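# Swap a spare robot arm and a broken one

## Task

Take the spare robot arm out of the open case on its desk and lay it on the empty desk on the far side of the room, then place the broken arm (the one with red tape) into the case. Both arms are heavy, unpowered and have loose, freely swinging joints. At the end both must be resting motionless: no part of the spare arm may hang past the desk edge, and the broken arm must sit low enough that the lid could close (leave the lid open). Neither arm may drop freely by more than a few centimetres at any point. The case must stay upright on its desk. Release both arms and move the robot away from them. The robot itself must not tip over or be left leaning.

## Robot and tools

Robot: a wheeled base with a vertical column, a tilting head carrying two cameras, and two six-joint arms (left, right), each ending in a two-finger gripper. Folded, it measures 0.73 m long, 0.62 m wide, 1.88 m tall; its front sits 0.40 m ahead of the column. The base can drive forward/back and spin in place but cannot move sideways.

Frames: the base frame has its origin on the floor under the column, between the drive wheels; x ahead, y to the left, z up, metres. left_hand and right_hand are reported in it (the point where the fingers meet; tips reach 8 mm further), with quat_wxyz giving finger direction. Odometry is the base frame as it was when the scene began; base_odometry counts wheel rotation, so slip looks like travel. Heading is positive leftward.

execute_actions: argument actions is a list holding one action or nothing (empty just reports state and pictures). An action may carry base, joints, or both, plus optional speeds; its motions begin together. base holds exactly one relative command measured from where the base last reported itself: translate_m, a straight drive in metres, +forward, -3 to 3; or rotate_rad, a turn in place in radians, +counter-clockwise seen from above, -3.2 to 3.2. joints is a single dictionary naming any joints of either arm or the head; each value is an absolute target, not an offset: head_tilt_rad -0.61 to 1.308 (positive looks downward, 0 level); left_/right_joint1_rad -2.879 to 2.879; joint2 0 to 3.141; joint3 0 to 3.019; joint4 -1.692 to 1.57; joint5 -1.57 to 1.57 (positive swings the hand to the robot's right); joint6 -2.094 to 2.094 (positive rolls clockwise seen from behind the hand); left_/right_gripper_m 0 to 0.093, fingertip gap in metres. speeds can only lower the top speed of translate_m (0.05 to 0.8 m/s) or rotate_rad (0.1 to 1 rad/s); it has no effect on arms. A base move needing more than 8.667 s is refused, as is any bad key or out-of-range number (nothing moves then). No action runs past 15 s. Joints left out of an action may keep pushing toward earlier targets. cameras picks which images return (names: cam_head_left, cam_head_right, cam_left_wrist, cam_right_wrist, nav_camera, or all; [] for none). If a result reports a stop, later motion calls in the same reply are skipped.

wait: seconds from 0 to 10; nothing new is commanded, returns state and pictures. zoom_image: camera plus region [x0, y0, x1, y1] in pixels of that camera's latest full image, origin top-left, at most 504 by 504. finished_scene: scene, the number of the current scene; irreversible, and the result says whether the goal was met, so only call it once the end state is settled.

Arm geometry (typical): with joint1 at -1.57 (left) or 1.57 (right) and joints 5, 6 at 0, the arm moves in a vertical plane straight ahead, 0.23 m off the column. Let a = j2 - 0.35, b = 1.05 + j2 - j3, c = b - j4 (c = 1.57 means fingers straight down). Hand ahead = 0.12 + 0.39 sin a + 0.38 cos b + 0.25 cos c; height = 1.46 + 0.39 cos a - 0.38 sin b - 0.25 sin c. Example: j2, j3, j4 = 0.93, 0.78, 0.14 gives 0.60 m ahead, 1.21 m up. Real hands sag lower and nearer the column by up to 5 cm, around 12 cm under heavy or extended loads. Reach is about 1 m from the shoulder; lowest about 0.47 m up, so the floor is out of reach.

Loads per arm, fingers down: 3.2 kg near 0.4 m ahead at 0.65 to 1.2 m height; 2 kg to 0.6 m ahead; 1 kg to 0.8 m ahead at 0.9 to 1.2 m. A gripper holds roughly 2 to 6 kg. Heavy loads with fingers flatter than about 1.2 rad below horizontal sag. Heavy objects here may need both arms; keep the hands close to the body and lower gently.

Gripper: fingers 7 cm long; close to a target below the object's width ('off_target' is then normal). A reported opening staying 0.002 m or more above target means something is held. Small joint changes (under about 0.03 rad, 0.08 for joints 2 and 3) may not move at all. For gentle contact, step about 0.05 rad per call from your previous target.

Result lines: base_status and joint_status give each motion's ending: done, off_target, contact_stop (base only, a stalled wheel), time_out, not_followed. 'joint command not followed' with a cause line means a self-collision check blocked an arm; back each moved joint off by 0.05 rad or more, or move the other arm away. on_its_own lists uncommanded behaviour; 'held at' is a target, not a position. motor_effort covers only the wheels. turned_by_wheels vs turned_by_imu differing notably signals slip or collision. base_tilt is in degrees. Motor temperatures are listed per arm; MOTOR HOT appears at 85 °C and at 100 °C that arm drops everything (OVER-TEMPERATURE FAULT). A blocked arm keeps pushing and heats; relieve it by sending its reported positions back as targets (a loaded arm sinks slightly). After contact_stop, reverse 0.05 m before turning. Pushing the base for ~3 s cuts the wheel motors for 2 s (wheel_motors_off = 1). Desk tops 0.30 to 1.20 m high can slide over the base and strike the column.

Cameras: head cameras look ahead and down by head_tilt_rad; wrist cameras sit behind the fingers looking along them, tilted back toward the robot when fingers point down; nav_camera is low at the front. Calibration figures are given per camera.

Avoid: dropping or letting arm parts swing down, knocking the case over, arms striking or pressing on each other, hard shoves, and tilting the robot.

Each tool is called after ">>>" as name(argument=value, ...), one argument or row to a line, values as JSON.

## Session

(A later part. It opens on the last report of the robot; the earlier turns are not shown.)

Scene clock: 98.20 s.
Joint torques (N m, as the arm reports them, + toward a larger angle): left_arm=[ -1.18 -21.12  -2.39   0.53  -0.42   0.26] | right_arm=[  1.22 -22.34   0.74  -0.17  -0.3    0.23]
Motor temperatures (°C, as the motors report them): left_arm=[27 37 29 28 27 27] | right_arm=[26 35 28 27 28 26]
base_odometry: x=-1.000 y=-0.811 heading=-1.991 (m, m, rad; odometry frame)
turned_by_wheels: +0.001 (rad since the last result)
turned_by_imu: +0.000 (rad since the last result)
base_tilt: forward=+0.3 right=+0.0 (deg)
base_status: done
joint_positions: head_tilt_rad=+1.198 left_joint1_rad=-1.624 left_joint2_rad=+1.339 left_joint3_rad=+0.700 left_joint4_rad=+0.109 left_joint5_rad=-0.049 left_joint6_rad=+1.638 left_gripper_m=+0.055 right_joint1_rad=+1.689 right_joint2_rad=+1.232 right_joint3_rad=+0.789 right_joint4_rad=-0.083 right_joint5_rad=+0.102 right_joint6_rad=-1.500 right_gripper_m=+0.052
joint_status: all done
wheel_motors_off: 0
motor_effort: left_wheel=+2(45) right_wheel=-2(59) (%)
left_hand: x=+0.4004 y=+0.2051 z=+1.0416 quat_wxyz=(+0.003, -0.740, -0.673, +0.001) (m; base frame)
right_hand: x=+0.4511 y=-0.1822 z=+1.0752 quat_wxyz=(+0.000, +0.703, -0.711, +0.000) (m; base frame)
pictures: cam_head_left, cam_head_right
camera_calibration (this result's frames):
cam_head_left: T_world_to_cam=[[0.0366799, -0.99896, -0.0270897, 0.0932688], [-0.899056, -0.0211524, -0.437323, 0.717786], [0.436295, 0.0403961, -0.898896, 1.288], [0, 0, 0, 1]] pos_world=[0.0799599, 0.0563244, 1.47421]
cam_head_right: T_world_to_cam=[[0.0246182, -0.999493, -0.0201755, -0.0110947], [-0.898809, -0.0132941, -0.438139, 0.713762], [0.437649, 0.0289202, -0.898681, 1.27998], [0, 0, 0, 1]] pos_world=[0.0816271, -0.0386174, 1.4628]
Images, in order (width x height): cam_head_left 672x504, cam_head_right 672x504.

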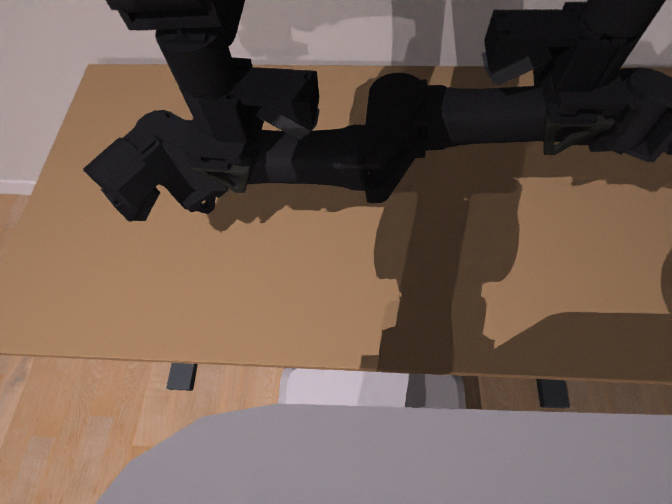

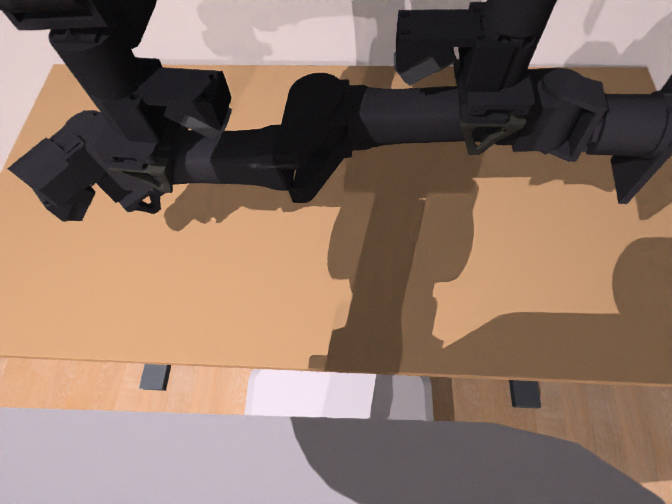

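>>> execute_actions(
  actions=[
    {"joints": {"left_joint1_rad": -1.584, "left_joint2_rad": 1.505, "left_joint3_rad": 0.853, "left_joint4_rad": 0.235, "left_joint5_rad": -0.015, "left_joint6_rad": 1.685, "right_joint1_rad": 1.72, "right_joint2_rad": 1.408, "right_joint3_rad": 0.939, "right_joint4_rad": 0.048, "right_joint5_rad": 0.121, "right_joint6_rad": -1.458}},
  ],
  cameras=["cam_head_left", "cam_head_right"],
)

Scene clock: 105.23 s.
Joint torques (N m, as the arm reports them, + toward a larger angle): left_arm=[ -0.82 -21.83  -3.77   0.52  -0.42   0.25] | right_arm=[  2.8  -22.59  -0.83   0.11  -0.21   0.25]
Motor temperatures (°C, as the motors report them): left_arm=[27 37 29 28 27 27] | right_arm=[26 35 28 27 28 26]
base_odometry: x=-1.000 y=-0.811 heading=-1.991 (m, m, rad; odometry frame)
turned_by_wheels: +0.000 (rad since the last result)
turned_by_imu: -0.001 (rad since the last result)
base_tilt: forward=+0.3 right=-0.1 (deg)
base_status: not commanded
joint_positions: head_tilt_rad=+1.198 left_joint1_rad=-1.577 left_joint2_rad=+1.615 left_joint3_rad=+0.879 left_joint4_rad=+0.224 left_joint5_rad=-0.002 left_joint6_rad=+1.668 left_gripper_m=+0.055 right_joint1_rad=+1.703 right_joint2_rad=+1.501 right_joint3_rad=+0.940 right_joint4_rad=+0.053 right_joint5_rad=+0.121 right_joint6_rad=-1.488 right_gripper_m=+0.052
joint_status: all done
wheel_motors_off: 0
motor_effort: left_wheel=+3(5) right_wheel=-4(8) (%)
left_hand: x=+0.4135 y=+0.2213 z=+0.9515 quat_wxyz=(-0.005, -0.742, -0.671, -0.003) (m; base frame)
right_hand: x=+0.4644 y=-0.1667 z=+0.9877 quat_wxyz=(-0.005, +0.701, -0.713, +0.009) (m; base frame)
pictures: cam_head_left, cam_head_right
camera_calibration (this result's frames):
cam_head_left: T_world_to_cam=[[0.0366799, -0.99896, -0.0270897, 0.0932688], [-0.899056, -0.0211524, -0.437323, 0.717787], [0.436295, 0.0403961, -0.898896, 1.288], [0, 0, 0, 1]] pos_world=[0.07996, 0.0563244, 1.47421]
cam_head_right: T_world_to_cam=[[0.0246182, -0.999493, -0.0201755, -0.0110947], [-0.898809, -0.0132941, -0.438139, 0.713762], [0.437649, 0.0289202, -0.898681, 1.27998], [0, 0, 0, 1]] pos_world=[0.0816271, -0.0386174, 1.4628]
Images, in order (width x height): cam_head_left 672x504, cam_head_right 672x504.

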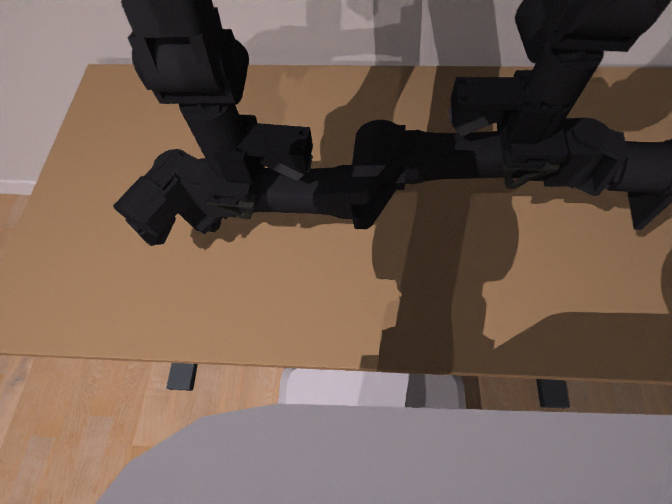

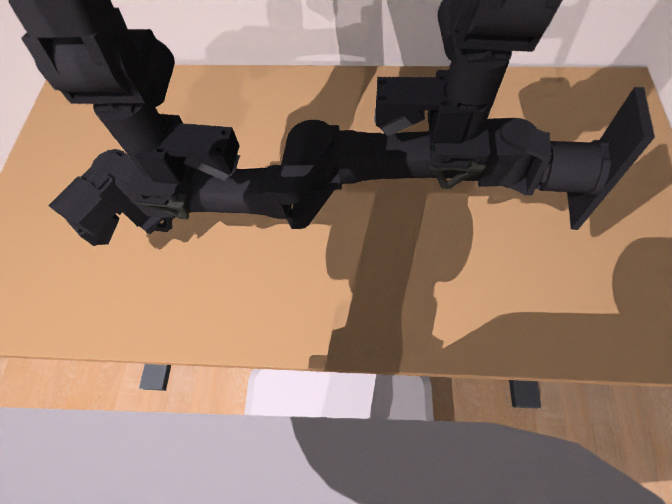

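>>> execute_actions(
  actions=[
    {"joints": {"left_joint1_rad": -1.548, "left_joint2_rad": 1.664, "left_joint3_rad": 0.96, "left_joint4_rad": 0.268, "left_joint5_rad": 0.006, "left_joint6_rad": 1.695, "right_joint1_rad": 1.737, "right_joint2_rad": 1.576, "right_joint3_rad": 1.035, "right_joint4_rad": 0.097, "right_joint5_rad": 0.13, "right_joint6_rad": -1.453}},
  ],
  cameras=["cam_head_left", "cam_head_right"],
)

Scene clock: 108.37 s.
Joint torques (N m, as the arm reports them, + toward a larger angle): left_arm=[  0.55 -22.02  -4.7    0.45  -0.43   0.17] | right_arm=[  3.59 -22.41  -2.06  -0.12  -0.06   0.19]
Motor temperatures (°C, as the motors report them): left_arm=[27 37 29 28 27 27] | right_arm=[26 36 27 27 28 26]
base_odometry: x=-1.000 y=-0.811 heading=-1.991 (m, m, rad; odometry frame)
turned_by_wheels: +0.000 (rad since the last result)
turned_by_imu: -0.001 (rad since the last result)
base_tilt: forward=+0.3 right=-0.1 (deg)
base_status: not commanded
joint_positions: head_tilt_rad=+1.198 left_joint1_rad=-1.551 left_joint2_rad=+1.771 left_joint3_rad=+0.991 left_joint4_rad=+0.257 left_joint5_rad=+0.019 left_joint6_rad=+1.687 left_gripper_m=+0.055 right_joint1_rad=+1.713 right_joint2_rad=+1.663 right_joint3_rad=+1.042 right_joint4_rad=+0.104 right_joint5_rad=+0.126 right_joint6_rad=-1.478 right_gripper_m=+0.052
joint_status: all done
wheel_motors_off: 0
motor_effort: left_wheel=+3(3) right_wheel=-2(8) (%)
left_hand: x=+0.4079 y=+0.2342 z=+0.8970 quat_wxyz=(-0.001, -0.744, -0.669, +0.000) (m; base frame)
right_hand: x=+0.4587 y=-0.1548 z=+0.9310 quat_wxyz=(-0.003, +0.699, -0.715, +0.004) (m; base frame)
pictures: cam_head_left, cam_head_right
camera_calibration (this result's frames):
cam_head_left: T_world_to_cam=[[0.0366799, -0.99896, -0.0270897, 0.0932688], [-0.899056, -0.0211524, -0.437323, 0.717786], [0.436295, 0.0403961, -0.898897, 1.288], [0, 0, 0, 1]] pos_world=[0.0799599, 0.0563244, 1.47421]
cam_head_right: T_world_to_cam=[[0.0246182, -0.999493, -0.0201755, -0.0110947], [-0.898809, -0.0132941, -0.438139, 0.713761], [0.437648, 0.0289202, -0.898681, 1.27998], [0, 0, 0, 1]] pos_world=[0.0816271, -0.0386174, 1.4628]
Images, in order (width x height): cam_head_left 672x504, cam_head_right 672x504.

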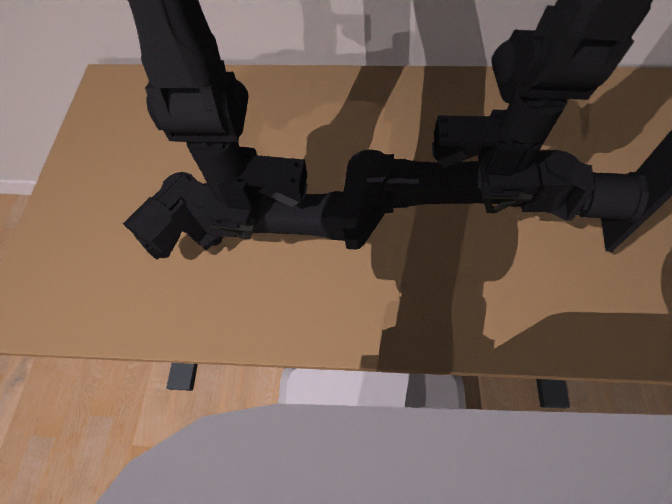

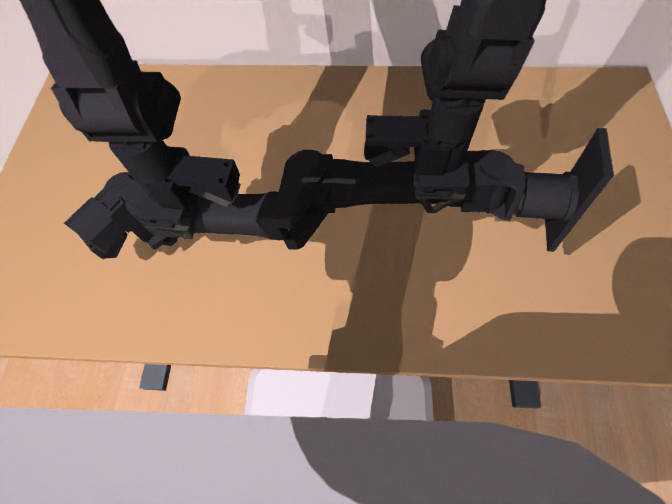

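>>> execute_actions(
  actions=[
    {"joints": {"left_joint2_rad": 1.722, "left_joint3_rad": 0.993, "right_joint2_rad": 1.636, "right_joint3_rad": 1.065}},
  ],
  cameras=["cam_head_left"],
)

Scene clock: 109.80 s.
Joint torques (N m, as the arm reports them, + toward a larger angle): left_arm=[  0.28 -18.06  -3.45   0.43   0.04   0.06] | right_arm=[  3.83 -21.21  -3.22  -0.04   0.43   0.2 ]
Motor temperatures (°C, as the motors report them): left_arm=[27 37 29 28 27 27] | right_arm=[26 36 27 27 28 26]
base_odometry: x=-1.000 y=-0.811 heading=-1.991 (m, m, rad; odometry frame)
turned_by_wheels: +0.000 (rad since the last result)
turned_by_imu: +0.000 (rad since the last result)
base_tilt: forward=+0.3 right=-0.1 (deg)
base_status: not commanded
joint_positions: head_tilt_rad=+1.198 left_joint1_rad=-1.547 left_joint2_rad=+1.781 left_joint3_rad=+1.011 left_joint4_rad=+0.257 left_joint5_rad=+0.005 left_joint6_rad=+1.697 left_gripper_m=+0.055 right_joint1_rad=+1.713 right_joint2_rad=+1.705 right_joint3_rad=+1.086 right_joint4_rad=+0.104 right_joint5_rad=+0.113 right_joint6_rad=-1.475 right_gripper_m=+0.052
joint_status: all done
wheel_motors_off: 0
motor_effort: left_wheel=+3(3) right_wheel=-1(3) (%)
left_hand: x=+0.4147 y=+0.2394 z=+0.8923 quat_wxyz=(+0.002, -0.746, -0.666, -0.010) (m; base frame)
right_hand: x=+0.4636 y=-0.1503 z=+0.9157 quat_wxyz=(-0.008, +0.698, -0.716, +0.000) (m; base frame)
pictures: cam_head_left
camera_calibration (this result's frames):
cam_head_left: T_world_to_cam=[[0.0366799, -0.99896, -0.0270897, 0.0932688], [-0.899056, -0.0211524, -0.437323, 0.717786], [0.436295, 0.0403961, -0.898896, 1.288], [0, 0, 0, 1]] pos_world=[0.0799599, 0.0563244, 1.47421]
Images, in order (width x height): cam_head_left 672x504.

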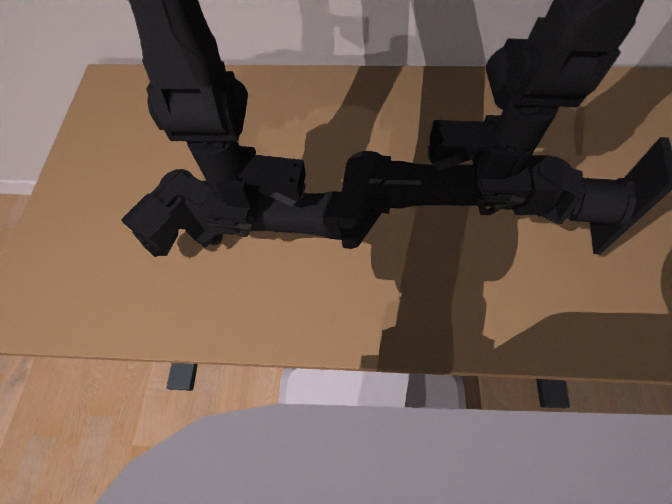

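>>> execute_actions(
  actions=[
    {"joints": {"left_joint1_rad": -1.64, "left_joint5_rad": -0.06, "left_joint6_rad": 1.655, "right_joint1_rad": 1.635, "right_joint5_rad": 0.054, "right_joint6_rad": -1.494}},
  ],
  cameras=["cam_head_left"],
)

Scene clock: 112.20 s.
Joint torques (N m, as the arm reports them, + toward a larger angle): left_arm=[ -1.12 -19.46  -3.69   0.52   0.21   0.17] | right_arm=[  1.74 -21.7   -3.07  -0.28   0.26   0.28]
Motor temperatures (°C, as the motors report them): left_arm=[27 37 29 28 27 27] | right_arm=[26 36 27 27 28 26]
base_odometry: x=-1.000 y=-0.811 heading=-1.991 (m, m, rad; odometry frame)
turned_by_wheels: +0.000 (rad since the last result)
turned_by_imu: -0.001 (rad since the last result)
base_tilt: forward=+0.3 right=-0.1 (deg)
base_status: not commanded
joint_positions: head_tilt_rad=+1.198 left_joint1_rad=-1.640 left_joint2_rad=+1.796 left_joint3_rad=+1.013 left_joint4_rad=+0.257 left_joint5_rad=-0.066 left_joint6_rad=+1.646 left_gripper_m=+0.055 right_joint1_rad=+1.622 right_joint2_rad=+1.710 right_joint3_rad=+1.081 right_joint4_rad=+0.105 right_joint5_rad=+0.042 right_joint6_rad=-1.530 right_gripper_m=+0.052
joint_status: right_joint6_rad off_target (ended at -1.530, target -1.494); the others done
wheel_motors_off: 0
motor_effort: left_wheel=+3(5) right_wheel=-3(8) (%)
left_hand: x=+0.4069 y=+0.1905 z=+0.8886 quat_wxyz=(+0.002, -0.745, -0.667, -0.002) (m; base frame)
right_hand: x=+0.4601 y=-0.1988 z=+0.9101 quat_wxyz=(-0.001, +0.702, -0.713, -0.001) (m; base frame)
pictures: cam_head_left
camera_calibration (this result's frames):
cam_head_left: T_world_to_cam=[[0.0366799, -0.99896, -0.0270897, 0.0932688], [-0.899056, -0.0211524, -0.437323, 0.717786], [0.436295, 0.0403961, -0.898896, 1.288], [0, 0, 0, 1]] pos_world=[0.0799599, 0.0563244, 1.47421]
Images, in order (width x height): cam_head_left 672x504.

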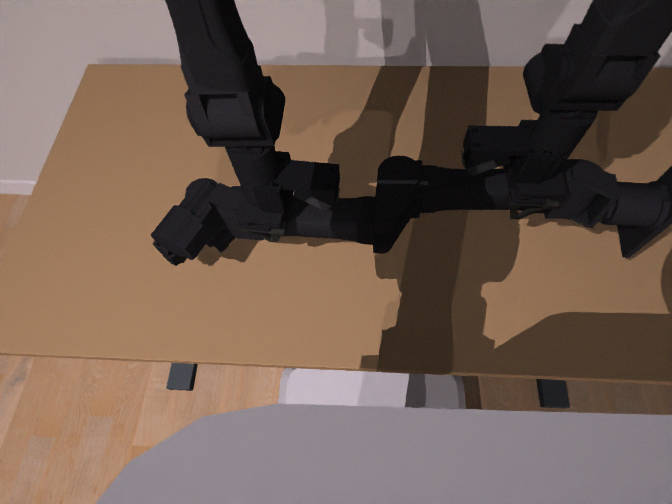

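>>> execute_actions(
  actions=[
    {"joints": {"left_joint1_rad": -1.72, "left_joint2_rad": 1.79, "left_joint3_rad": 1.063, "left_joint4_rad": 0.28, "left_joint5_rad": -0.125, "left_joint6_rad": 1.612, "right_joint1_rad": 1.548, "right_joint2_rad": 1.696, "right_joint3_rad": 1.11, "right_joint4_rad": 0.118, "right_joint5_rad": -0.015, "right_joint6_rad": -1.55}},
  ],
  cameras=["cam_head_left", "cam_head_right"],
)

Scene clock: 115.13 s.
Joint torques (N m, as the arm reports them, + toward a larger angle): left_arm=[ -2.64 -17.87  -2.79   0.97   0.42   0.04] | right_arm=[  0.19 -21.69  -4.25  -0.33   0.25   0.11]
Motor temperatures (°C, as the motors report them): left_arm=[27 37 29 28 27 27] | right_arm=[26 36 27 27 28 26]
base_odometry: x=-1.000 y=-0.811 heading=-1.991 (m, m, rad; odometry frame)
turned_by_wheels: +0.000 (rad since the last result)
turned_by_imu: -0.001 (rad since the last result)
base_tilt: forward=+0.3 right=-0.1 (deg)
base_status: not commanded
joint_positions: head_tilt_rad=+1.198 left_joint1_rad=-1.718 left_joint2_rad=+1.845 left_joint3_rad=+1.074 left_joint4_rad=+0.259 left_joint5_rad=-0.138 left_joint6_rad=+1.616 left_gripper_m=+0.055 right_joint1_rad=+1.541 right_joint2_rad=+1.775 right_joint3_rad=+1.137 right_joint4_rad=+0.128 right_joint5_rad=-0.026 right_joint6_rad=-1.567 right_gripper_m=+0.052
joint_status: all done
wheel_motors_off: 0
motor_effort: left_wheel=+3(5) right_wheel=-2(5) (%)
left_hand: x=+0.4145 y=+0.1485 z=+0.8726 quat_wxyz=(-0.002, -0.747, -0.664, -0.009) (m; base frame)
right_hand: x=+0.4645 y=-0.2417 z=+0.8856 quat_wxyz=(-0.005, +0.701, -0.713, +0.005) (m; base frame)
pictures: cam_head_left, cam_head_right
camera_calibration (this result's frames):
cam_head_left: T_world_to_cam=[[0.0366799, -0.99896, -0.0270897, 0.0932688], [-0.899056, -0.0211524, -0.437323, 0.717786], [0.436295, 0.0403961, -0.898896, 1.288], [0, 0, 0, 1]] pos_world=[0.0799599, 0.0563244, 1.47421]
cam_head_right: T_world_to_cam=[[0.0246182, -0.999493, -0.0201755, -0.0110947], [-0.898809, -0.0132941, -0.438139, 0.713761], [0.437648, 0.0289202, -0.898681, 1.27998], [0, 0, 0, 1]] pos_world=[0.0816271, -0.0386174, 1.4628]
Images, in order (width x height): cam_head_left 672x504, cam_head_right 672x504.

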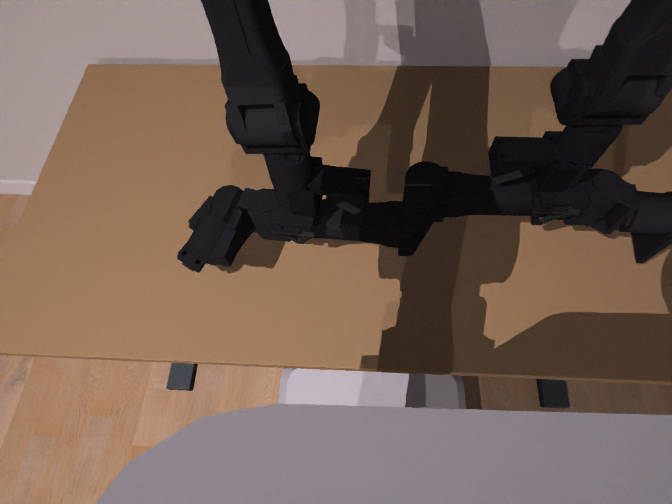

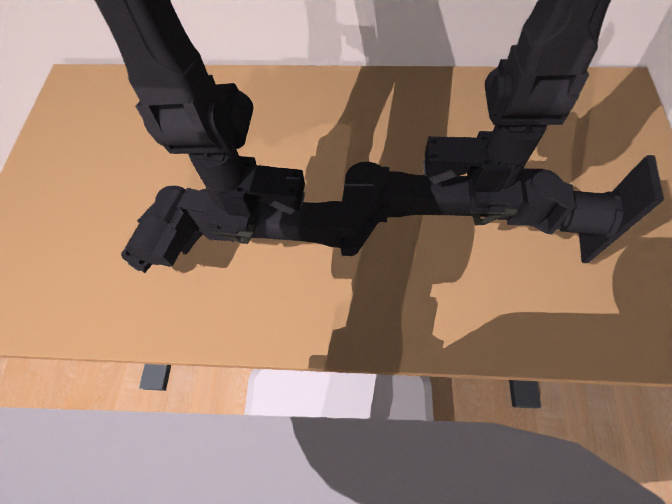

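>>> execute_actions(
  actions=[
    {"base": {"rotate_rad": -0.1}, "speeds": {"rotate_rad": 0.15}},
  ],
  cameras=["cam_head_left", "cam_head_right"],
)

Scene clock: 117.43 s.
Joint torques (N m, as the arm reports them, + toward a larger angle): left_arm=[ -3.24 -19.14  -3.48   0.92  -0.16   0.05] | right_arm=[ -0.21 -22.63  -4.29  -0.26  -0.12   0.11]
Motor temperatures (°C, as the motors report them): left_arm=[27 37 29 28 27 27] | right_arm=[26 36 27 27 28 26]
base_odometry: x=-1.000 y=-0.811 heading=-2.090 (m, m, rad; odometry frame)
turned_by_wheels: -0.099 (rad since the last result)
turned_by_imu: -0.097 (rad since the last result)
base_tilt: forward=+0.3 right=-0.1 (deg)
base_status: done
joint_positions: head_tilt_rad=+1.198 left_joint1_rad=-1.709 left_joint2_rad=+1.861 left_joint3_rad=+1.081 left_joint4_rad=+0.260 left_joint5_rad=-0.120 left_joint6_rad=+1.612 left_gripper_m=+0.055 right_joint1_rad=+1.547 right_joint2_rad=+1.775 right_joint3_rad=+1.136 right_joint4_rad=+0.128 right_joint5_rad=-0.017 right_joint6_rad=-1.569 right_gripper_m=+0.052
joint_status: not commanded
wheel_motors_off: 0
motor_effort: left_wheel=+0(30) right_wheel=-3(40) (%)
left_hand: x=+0.4103 y=+0.1510 z=+0.8668 quat_wxyz=(-0.003, -0.745, -0.667, -0.003) (m; base frame)
right_hand: x=+0.4636 y=-0.2386 z=+0.8856 quat_wxyz=(-0.003, +0.702, -0.712, +0.006) (m; base frame)
pictures: cam_head_left, cam_head_right
camera_calibration (this result's frames):
cam_head_left: T_world_to_cam=[[0.0366799, -0.99896, -0.0270897, 0.0932688], [-0.899056, -0.0211524, -0.437323, 0.717787], [0.436295, 0.0403961, -0.898896, 1.288], [0, 0, 0, 1]] pos_world=[0.07996, 0.0563244, 1.47421]
cam_head_right: T_world_to_cam=[[0.0246182, -0.999493, -0.0201755, -0.0110947], [-0.898809, -0.0132941, -0.438139, 0.713762], [0.437649, 0.0289202, -0.898681, 1.27998], [0, 0, 0, 1]] pos_world=[0.0816272, -0.0386174, 1.4628]
Images, in order (width x height): cam_head_left 672x504, cam_head_right 672x504.

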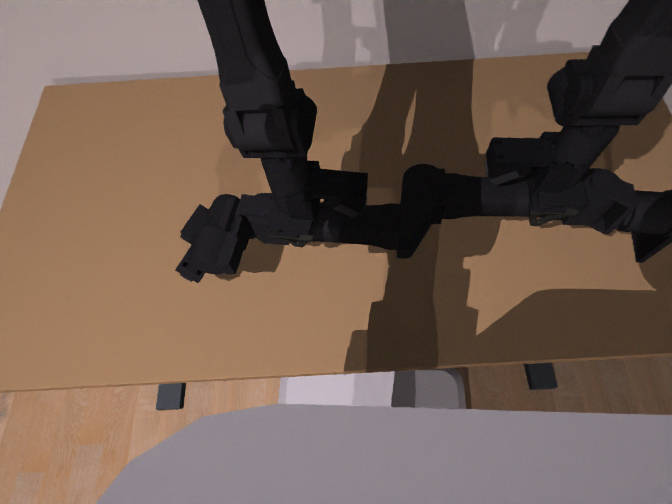

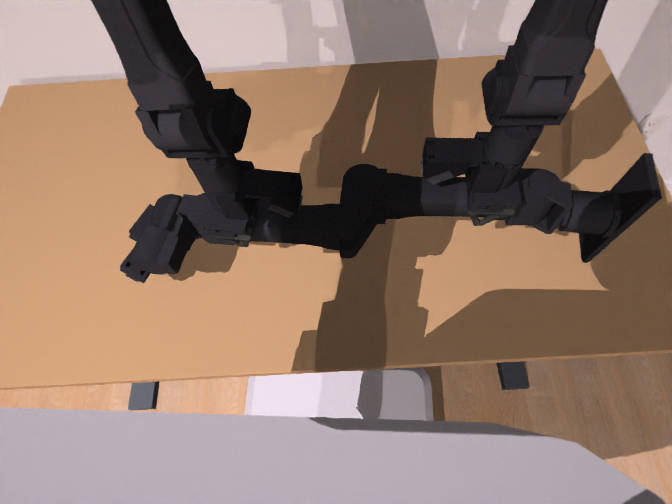

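>>> execute_actions(
  actions=[
    {"base": {"rotate_rad": -0.04}, "speeds": {"rotate_rad": 0.1}, "joints": {"left_joint1_rad": -1.712, "left_joint2_rad": 1.872, "left_joint3_rad": 1.14, "right_joint2_rad": 1.753, "right_joint3_rad": 1.159}},
  ],
  cameras=["cam_head_left", "cam_head_right"],
)

Scene clock: 121.63 s.
Joint torques (N m, as the arm reports them, + toward a larger angle): left_arm=[ -3.23 -19.23  -4.23   0.84  -0.53   0.08] | right_arm=[ -0.26 -21.4   -4.29  -0.44  -0.48   0.08]
Motor temperatures (°C, as the motors report them): left_arm=[27 37 29 28 27 27] | right_arm=[26 36 27 27 28 26]
base_odometry: x=-1.000 y=-0.811 heading=-2.129 (m, m, rad; odometry frame)
turned_by_wheels: -0.039 (rad since the last result)
turned_by_imu: -0.039 (rad since the last result)
base_tilt: forward=+0.3 right=-0.1 (deg)
base_status: done
joint_positions: head_tilt_rad=+1.198 left_joint1_rad=-1.704 left_joint2_rad=+1.947 left_joint3_rad=+1.168 left_joint4_rad=+0.263 left_joint5_rad=-0.109 left_joint6_rad=+1.611 left_gripper_m=+0.055 right_joint1_rad=+1.547 right_joint2_rad=+1.832 right_joint3_rad=+1.187 right_joint4_rad=+0.131 right_joint5_rad=-0.008 right_joint6_rad=-1.567 right_gripper_m=+0.052
joint_status: all done
wheel_motors_off: 0
motor_effort: left_wheel=+0(25) right_wheel=-1(46) (%)
left_hand: x=+0.4117 y=+0.1488 z=+0.8336 quat_wxyz=(-0.006, -0.743, -0.669, -0.002) (m; base frame)
right_hand: x=+0.4634 y=-0.2411 z=+0.8639 quat_wxyz=(+0.001, +0.701, -0.713, +0.008) (m; base frame)
pictures: cam_head_left, cam_head_right
camera_calibration (this result's frames):
cam_head_left: T_world_to_cam=[[0.0366799, -0.99896, -0.0270897, 0.0932688], [-0.899056, -0.0211524, -0.437323, 0.717786], [0.436295, 0.0403961, -0.898896, 1.288], [0, 0, 0, 1]] pos_world=[0.0799599, 0.0563244, 1.47421]
cam_head_right: T_world_to_cam=[[0.0246182, -0.999493, -0.0201755, -0.0110947], [-0.898809, -0.0132941, -0.438139, 0.713762], [0.437648, 0.0289202, -0.898681, 1.27998], [0, 0, 0, 1]] pos_world=[0.0816271, -0.0386174, 1.4628]
Images, in order (width x height): cam_head_left 672x504, cam_head_right 672x504.

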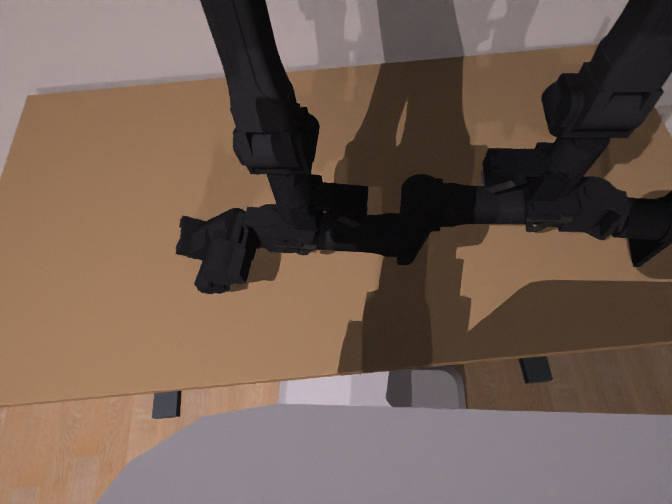

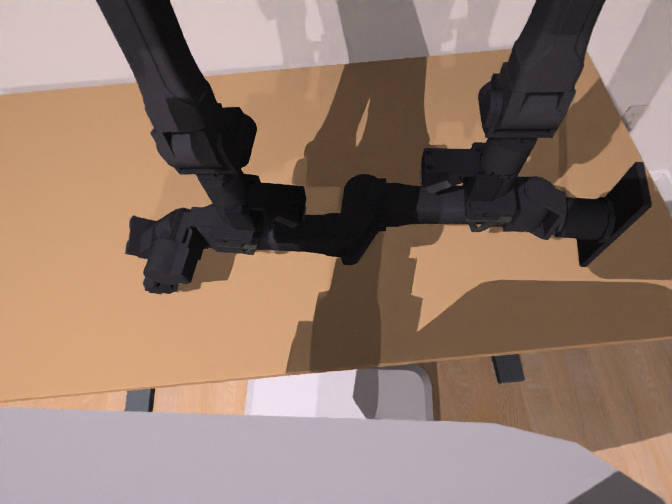

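>>> execute_actions(
  actions=[
    {"joints": {"left_joint1_rad": -1.706, "left_joint2_rad": 1.971, "left_joint3_rad": 1.239, "right_joint2_rad": 1.852, "right_joint3_rad": 1.256}},
  ],
  cameras=["cam_head_right"],
)

Scene clock: 124.10 s.
Joint torques (N m, as the arm reports them, + toward a larger angle): left_arm=[ -3.06 -18.64  -3.68   0.81  -0.19  -0.01] | right_arm=[ -0.38 -22.42  -5.06  -0.76  -0.02   0.08]
Motor temperatures (°C, as the motors report them): left_arm=[27 37 29 28 27 27] | right_arm=[26 36 27 27 28 26]
base_odometry: x=-1.000 y=-0.811 heading=-2.129 (m, m, rad; odometry frame)
turned_by_wheels: +0.000 (rad since the last result)
turned_by_imu: -0.001 (rad since the last result)
base_tilt: forward=+0.3 right=-0.1 (deg)
base_status: not commanded
joint_positions: head_tilt_rad=+1.198 left_joint1_rad=-1.698 left_joint2_rad=+2.031 left_joint3_rad=+1.261 left_joint4_rad=+0.263 left_joint5_rad=-0.119 left_joint6_rad=+1.619 left_gripper_m=+0.055 right_joint1_rad=+1.547 right_joint2_rad=+1.934 right_joint3_rad=+1.290 right_joint4_rad=+0.136 right_joint5_rad=-0.020 right_joint6_rad=-1.564 right_gripper_m=+0.052
joint_status: all done
wheel_motors_off: 0
motor_effort: left_wheel=+1(1) right_wheel=-4(2) (%)
left_hand: x=+0.4155 y=+0.1506 z=+0.8004 quat_wxyz=(-0.004, -0.745, -0.667, -0.010) (m; base frame)
right_hand: x=+0.4662 y=-0.2399 z=+0.8246 quat_wxyz=(-0.005, +0.700, -0.714, +0.006) (m; base frame)
pictures: cam_head_right
camera_calibration (this result's frames):
cam_head_right: T_world_to_cam=[[0.0246182, -0.999493, -0.0201755, -0.0110947], [-0.898809, -0.0132941, -0.438139, 0.713761], [0.437648, 0.0289202, -0.898681, 1.27998], [0, 0, 0, 1]] pos_world=[0.0816271, -0.0386174, 1.4628]
Images, in order (width x height): cam_head_right 672x504.

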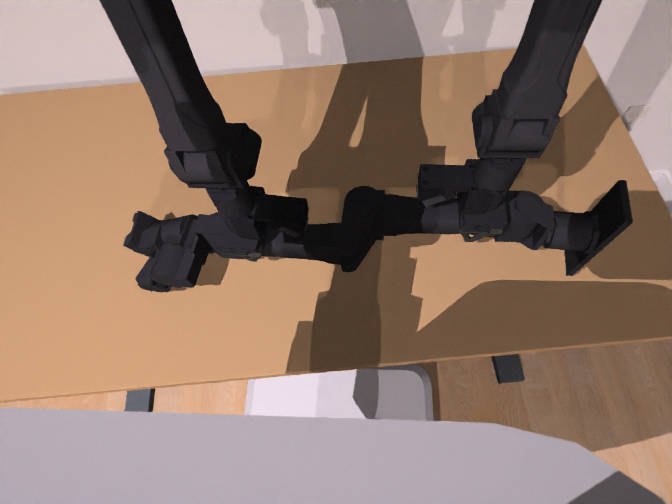

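>>> execute_actions(
  actions=[
    {"joints": {"left_joint1_rad": -1.70, "left_joint2_rad": 2.059, "left_joint3_rad": 1.339, "left_joint4_rad": 0.25, "right_joint2_rad": 1.928, "right_joint3_rad": 1.338, "right_joint4_rad": 0.11}},
  ],
  cameras=["cam_head_right"],
)

Scene clock: 126.50 s.
Joint torques (N m, as the arm reports them, + toward a larger angle): left_arm=[ -2.94 -17.93  -3.46   0.18  -0.42   0.  ] | right_arm=[ -0.45 -22.98  -4.62  -1.01  -0.27   0.09]
Motor temperatures (°C, as the motors report them): left_arm=[27 37 29 28 27 27] | right_arm=[26 36 27 27 28 26]
base_odometry: x=-1.000 y=-0.811 heading=-2.129 (m, m, rad; odometry frame)
turned_by_wheels: +0.000 (rad since the last result)
turned_by_imu: -0.001 (rad since the last result)
base_tilt: forward=+0.3 right=-0.1 (deg)
base_status: not commanded
joint_positions: head_tilt_rad=+1.198 left_joint1_rad=-1.695 left_joint2_rad=+2.113 left_joint3_rad=+1.360 left_joint4_rad=+0.247 left_joint5_rad=-0.113 left_joint6_rad=+1.619 left_gripper_m=+0.055 right_joint1_rad=+1.546 right_joint2_rad=+2.008 right_joint3_rad=+1.370 right_joint4_rad=+0.135 right_joint5_rad=-0.013 right_joint6_rad=-1.562 right_gripper_m=+0.052
joint_status: all done
wheel_motors_off: 0
motor_effort: left_wheel=+0(1) right_wheel=-4(4) (%)
left_hand: x=+0.4168 y=+0.1486 z=+0.7677 quat_wxyz=(-0.006, -0.744, -0.668, -0.009) (m; base frame)
right_hand: x=+0.4681 y=-0.2426 z=+0.7960 quat_wxyz=(-0.004, +0.700, -0.714, +0.010) (m; base frame)
pictures: cam_head_right
camera_calibration (this result's frames):
cam_head_right: T_world_to_cam=[[0.0246182, -0.999493, -0.0201755, -0.0110947], [-0.898809, -0.0132941, -0.438139, 0.713762], [0.437649, 0.0289202, -0.898681, 1.27998], [0, 0, 0, 1]] pos_world=[0.0816271, -0.0386174, 1.4628]
Images, in order (width x height): cam_head_right 672x504.

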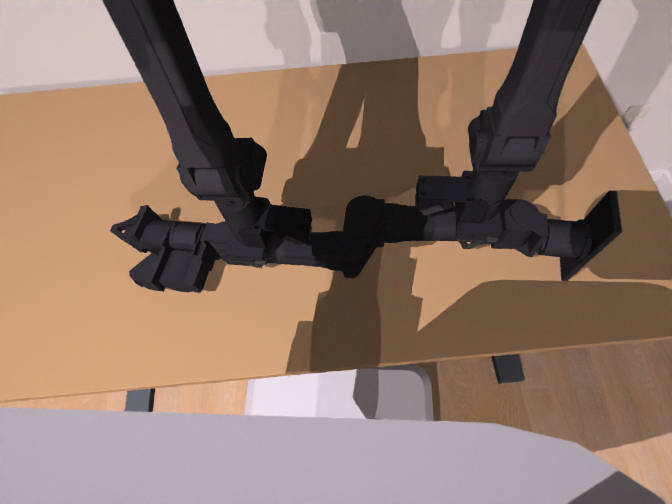

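>>> execute_actions(
  actions=[
    {"joints": {"left_joint2_rad": 2.12, "left_joint3_rad": 1.394, "right_joint2_rad": 1.988, "right_joint3_rad": 1.388}},
  ],
  cameras=["cam_head_right"],
)

Scene clock: 127.80 s.
Joint torques (N m, as the arm reports them, + toward a larger angle): left_arm=[ -3.16 -16.7   -3.2    0.18  -0.54   0.14] | right_arm=[ -0.24 -19.96  -3.29  -0.86  -0.47   0.14]
Motor temperatures (°C, as the motors report them): left_arm=[27 37 29 28 27 27] | right_arm=[26 36 27 27 28 26]
base_odometry: x=-1.000 y=-0.811 heading=-2.129 (m, m, rad; odometry frame)
turned_by_wheels: +0.000 (rad since the last result)
turned_by_imu: +0.000 (rad since the last result)
base_tilt: forward=+0.3 right=-0.1 (deg)
base_status: not commanded
joint_positions: head_tilt_rad=+1.198 left_joint1_rad=-1.693 left_joint2_rad=+2.162 left_joint3_rad=+1.413 left_joint4_rad=+0.246 left_joint5_rad=-0.108 left_joint6_rad=+1.607 left_gripper_m=+0.054 right_joint1_rad=+1.546 right_joint2_rad=+2.038 right_joint3_rad=+1.407 right_joint4_rad=+0.135 right_joint5_rad=-0.008 right_joint6_rad=-1.570 right_gripper_m=+0.052
joint_status: all done
wheel_motors_off: 0
motor_effort: left_wheel=+1(1) right_wheel=-4(5) (%)
left_hand: x=+0.4153 y=+0.1471 z=+0.7490 quat_wxyz=(-0.008, -0.740, -0.673, -0.009) (m; base frame)
right_hand: x=+0.4716 y=-0.2438 z=+0.7845 quat_wxyz=(-0.005, +0.702, -0.712, +0.015) (m; base frame)
pictures: cam_head_right
camera_calibration (this result's frames):
cam_head_right: T_world_to_cam=[[0.0246182, -0.999493, -0.0201755, -0.0110947], [-0.898809, -0.0132941, -0.438139, 0.713762], [0.437649, 0.0289202, -0.898681, 1.27998], [0, 0, 0, 1]] pos_world=[0.0816271, -0.0386174, 1.4628]
Images, in order (width x height): cam_head_right 672x504.

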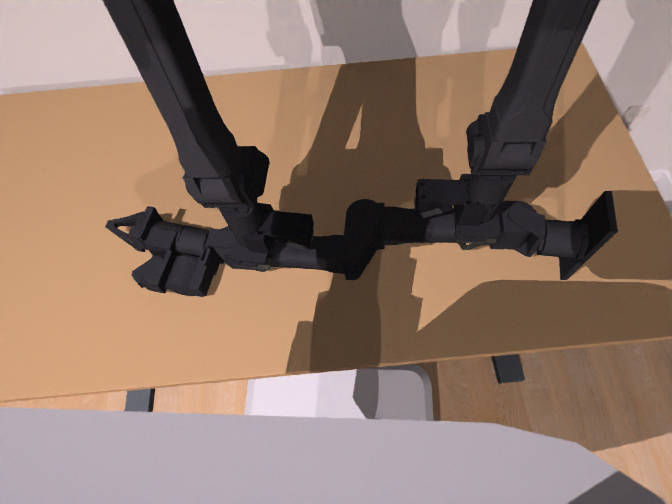

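Touching down. Set targets to readings to unload.

>>> execute_actions(
  actions=[
    {"joints": {"left_joint1_rad": -1.693, "left_joint2_rad": 2.162, "left_joint3_rad": 1.413, "left_joint4_rad": 0.246, "left_joint5_rad": -0.108, "left_joint6_rad": 1.607, "right_joint1_rad": 1.546, "right_joint2_rad": 2.038, "right_joint3_rad": 1.407, "right_joint4_rad": 0.135, "right_joint5_rad": -0.008, "right_joint6_rad": -1.57}},
  ],
  cameras=[],
)

Scene clock: 129.30 s.
Joint torques (N m, as the arm reports them, + toward a larger angle): left_arm=[ -2.8  -13.43  -1.74   0.2   -0.17   0.05] | right_arm=[ -0.36 -16.42  -1.64   0.13  -0.27  -0.01]
Motor temperatures (°C, as the motors report them): left_arm=[27 37 29 28 27 27] | right_arm=[26 36 27 27 28 26]
base_odometry: x=-1.000 y=-0.811 heading=-2.129 (m, m, rad; odometry frame)
turned_by_wheels: +0.000 (rad since the last result)
turned_by_imu: +0.000 (rad since the last result)
base_tilt: forward=+0.2 right=+0.0 (deg)
base_status: not commanded
joint_positions: head_tilt_rad=+1.198 left_joint1_rad=-1.693 left_joint2_rad=+2.162 left_joint3_rad=+1.415 left_joint4_rad=+0.244 left_joint5_rad=-0.102 left_joint6_rad=+1.608 left_gripper_m=+0.054 right_joint1_rad=+1.546 right_joint2_rad=+2.040 right_joint3_rad=+1.409 right_joint4_rad=+0.135 right_joint5_rad=-0.006 right_joint6_rad=-1.572 right_gripper_m=+0.052
joint_status: all done
wheel_motors_off: 0
motor_effort: left_wheel=+1(1) right_wheel=-4(3) (%)
left_hand: x=+0.4153 y=+0.1466 z=+0.7487 quat_wxyz=(-0.010, -0.740, -0.672, -0.007) (m; base frame)
right_hand: x=+0.4712 y=-0.2441 z=+0.7835 quat_wxyz=(-0.004, +0.703, -0.711, +0.015) (m; base frame)
pictures: none
No camera images: the call's "cameras" was empty. Leave "cameras" out to get every camera's image.

>>> execute_actions(
  actions=[
    {"joints": {"left_gripper_m": 0.093, "right_gripper_m": 0.093}},
  ],
  cameras=[],
)

>>> execute_actions(
  actions=[
    {"joints": {"left_joint2_rad": 2.03, "left_joint3_rad": 1.293, "right_joint2_rad": 1.905, "right_joint3_rad": 1.287}},
  ],
  cameras=["cam_head_right", "cam_left_wrist", "cam_right_wrist"],
)

Scene clock: 131.13 s.
Joint torques (N m, as the arm reports them, + toward a larger angle): left_arm=[ -2.49 -13.45  -1.81   0.17  -0.09   0.06] | right_arm=[  0.44 -15.82  -1.63   0.18  -0.28  -0.01]
Motor temperatures (°C, as the motors report them): left_arm=[27 37 29 28 27 27] | right_arm=[26 36 27 27 28 26]
base_odometry: x=-1.000 y=-0.811 heading=-2.129 (m, m, rad; odometry frame)
turned_by_wheels: +0.000 (rad since the last result)
turned_by_imu: -0.001 (rad since the last result)
base_tilt: forward=+0.3 right=-0.1 (deg)
base_status: not commanded
joint_positions: head_tilt_rad=+1.198 left_joint1_rad=-1.693 left_joint2_rad=+2.162 left_joint3_rad=+1.415 left_joint4_rad=+0.244 left_joint5_rad=-0.105 left_joint6_rad=+1.608 left_gripper_m=+0.093 right_joint1_rad=+1.546 right_joint2_rad=+2.040 right_joint3_rad=+1.409 right_joint4_rad=+0.135 right_joint5_rad=-0.006 right_joint6_rad=-1.572 right_gripper_m=+0.093
joint_status: all done
wheel_motors_off: 0
motor_effort: left_wheel=+2(2) right_wheel=-3(4) (%)
left_hand: x=+0.4156 y=+0.1470 z=+0.7487 quat_wxyz=(-0.009, -0.740, -0.672, -0.008) (m; base frame)
right_hand: x=+0.4710 y=-0.2441 z=+0.7835 quat_wxyz=(-0.004, +0.703, -0.711, +0.015) (m; base frame)
pictures: none
No camera images: the call's "cameras" was empty. Leave "cameras" out to get every camera's image.

Scene clock: 132.10 s.
Joint torques (N m, as the arm reports them, + toward a larger angle): left_arm=[ -2.88 -14.86  -1.68   0.09  -0.09   0.04] | right_arm=[ -0.29 -16.91  -1.74   0.14  -0.26  -0.01]
Motor temperatures (°C, as the motors report them): left_arm=[27 37 29 28 27 27] | right_arm=[26 36 27 27 28 26]
base_odometry: x=-1.000 y=-0.811 heading=-2.129 (m, m, rad; odometry frame)
turned_by_wheels: +0.000 (rad since the last result)
turned_by_imu: +0.000 (rad since the last result)
base_tilt: forward=+0.2 right=-0.1 (deg)
base_status: not commanded
joint_positions: head_tilt_rad=+1.198 left_joint1_rad=-1.693 left_joint2_rad=+2.037 left_joint3_rad=+1.294 left_joint4_rad=+0.244 left_joint5_rad=-0.105 left_joint6_rad=+1.608 left_gripper_m=+0.093 right_joint1_rad=+1.546 right_joint2_rad=+1.911 right_joint3_rad=+1.290 right_joint4_rad=+0.136 right_joint5_rad=-0.006 right_joint6_rad=-1.572 right_gripper_m=+0.093
joint_status: all done
wheel_motors_off: 0
motor_effort: left_wheel=+2(2) right_wheel=-4(4) (%)
left_hand: x=+0.4275 y=+0.1513 z=+0.7955 quat_wxyz=(-0.010, -0.740, -0.673, -0.010) (m; base frame)
right_hand: x=+0.4811 y=-0.2431 z=+0.8330 quat_wxyz=(-0.008, +0.703, -0.711, +0.020) (m; base frame)
pictures: cam_head_right, cam_left_wrist, cam_right_wrist
camera_calibration (this result's frames):
cam_head_right: T_world_to_cam=[[0.0246182, -0.999493, -0.0201755, -0.0110947], [-0.898809, -0.0132941, -0.438139, 0.713762], [0.437649, 0.0289202, -0.898681, 1.27998], [0, 0, 0, 1]] pos_world=[0.0816271, -0.0386174, 1.4628]
cam_left_wrist: T_world_to_cam=[[-0.993529, 0.109543, -0.0300119, 0.437241], [0.0712173, 0.806666, 0.586701, -0.619432], [0.0884784, 0.580767, -0.809247, 0.643659], [0, 0, 0, 1]] pos_world=[0.421576, 0.0779621, 0.897423]
cam_right_wrist: T_world_to_cam=[[0.99873, -0.0366587, 0.034554, -0.518251], [-0.0499343, -0.81111, 0.582759, -0.650642], [0.00666392, -0.583744, -0.81191, 0.657475], [0, 0, 0, 1]] pos_world=[0.480723, -0.162944, 0.930885]
Images, in order (width x height): cam_head_right 672x504, cam_left_wrist 672x504, cam_right_wrist 672x504.

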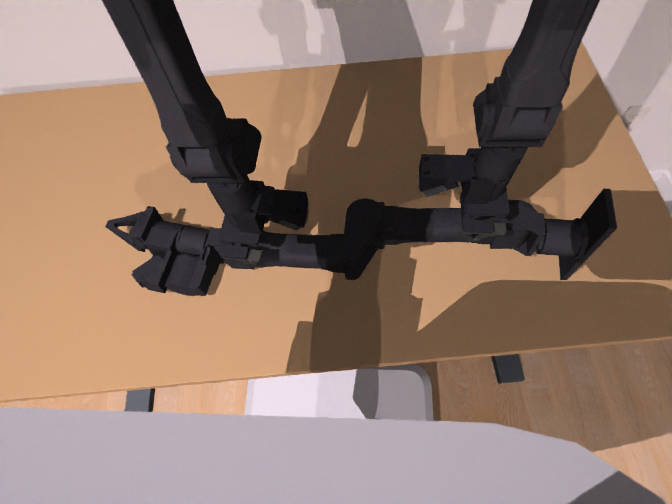

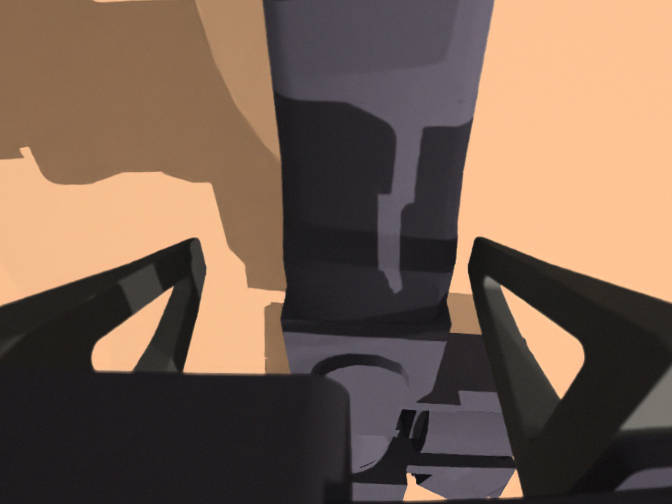

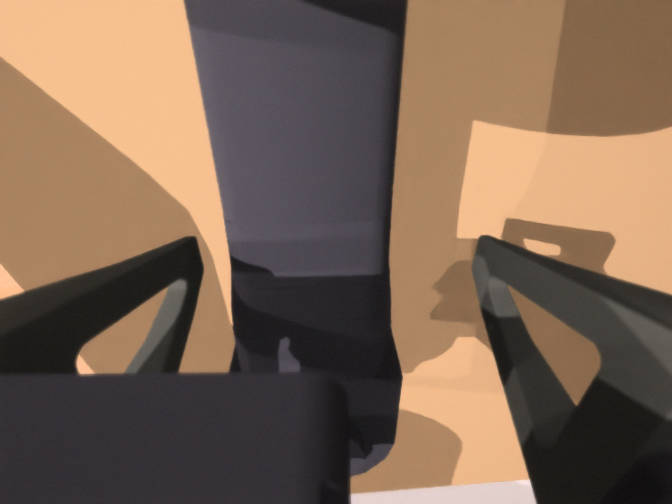

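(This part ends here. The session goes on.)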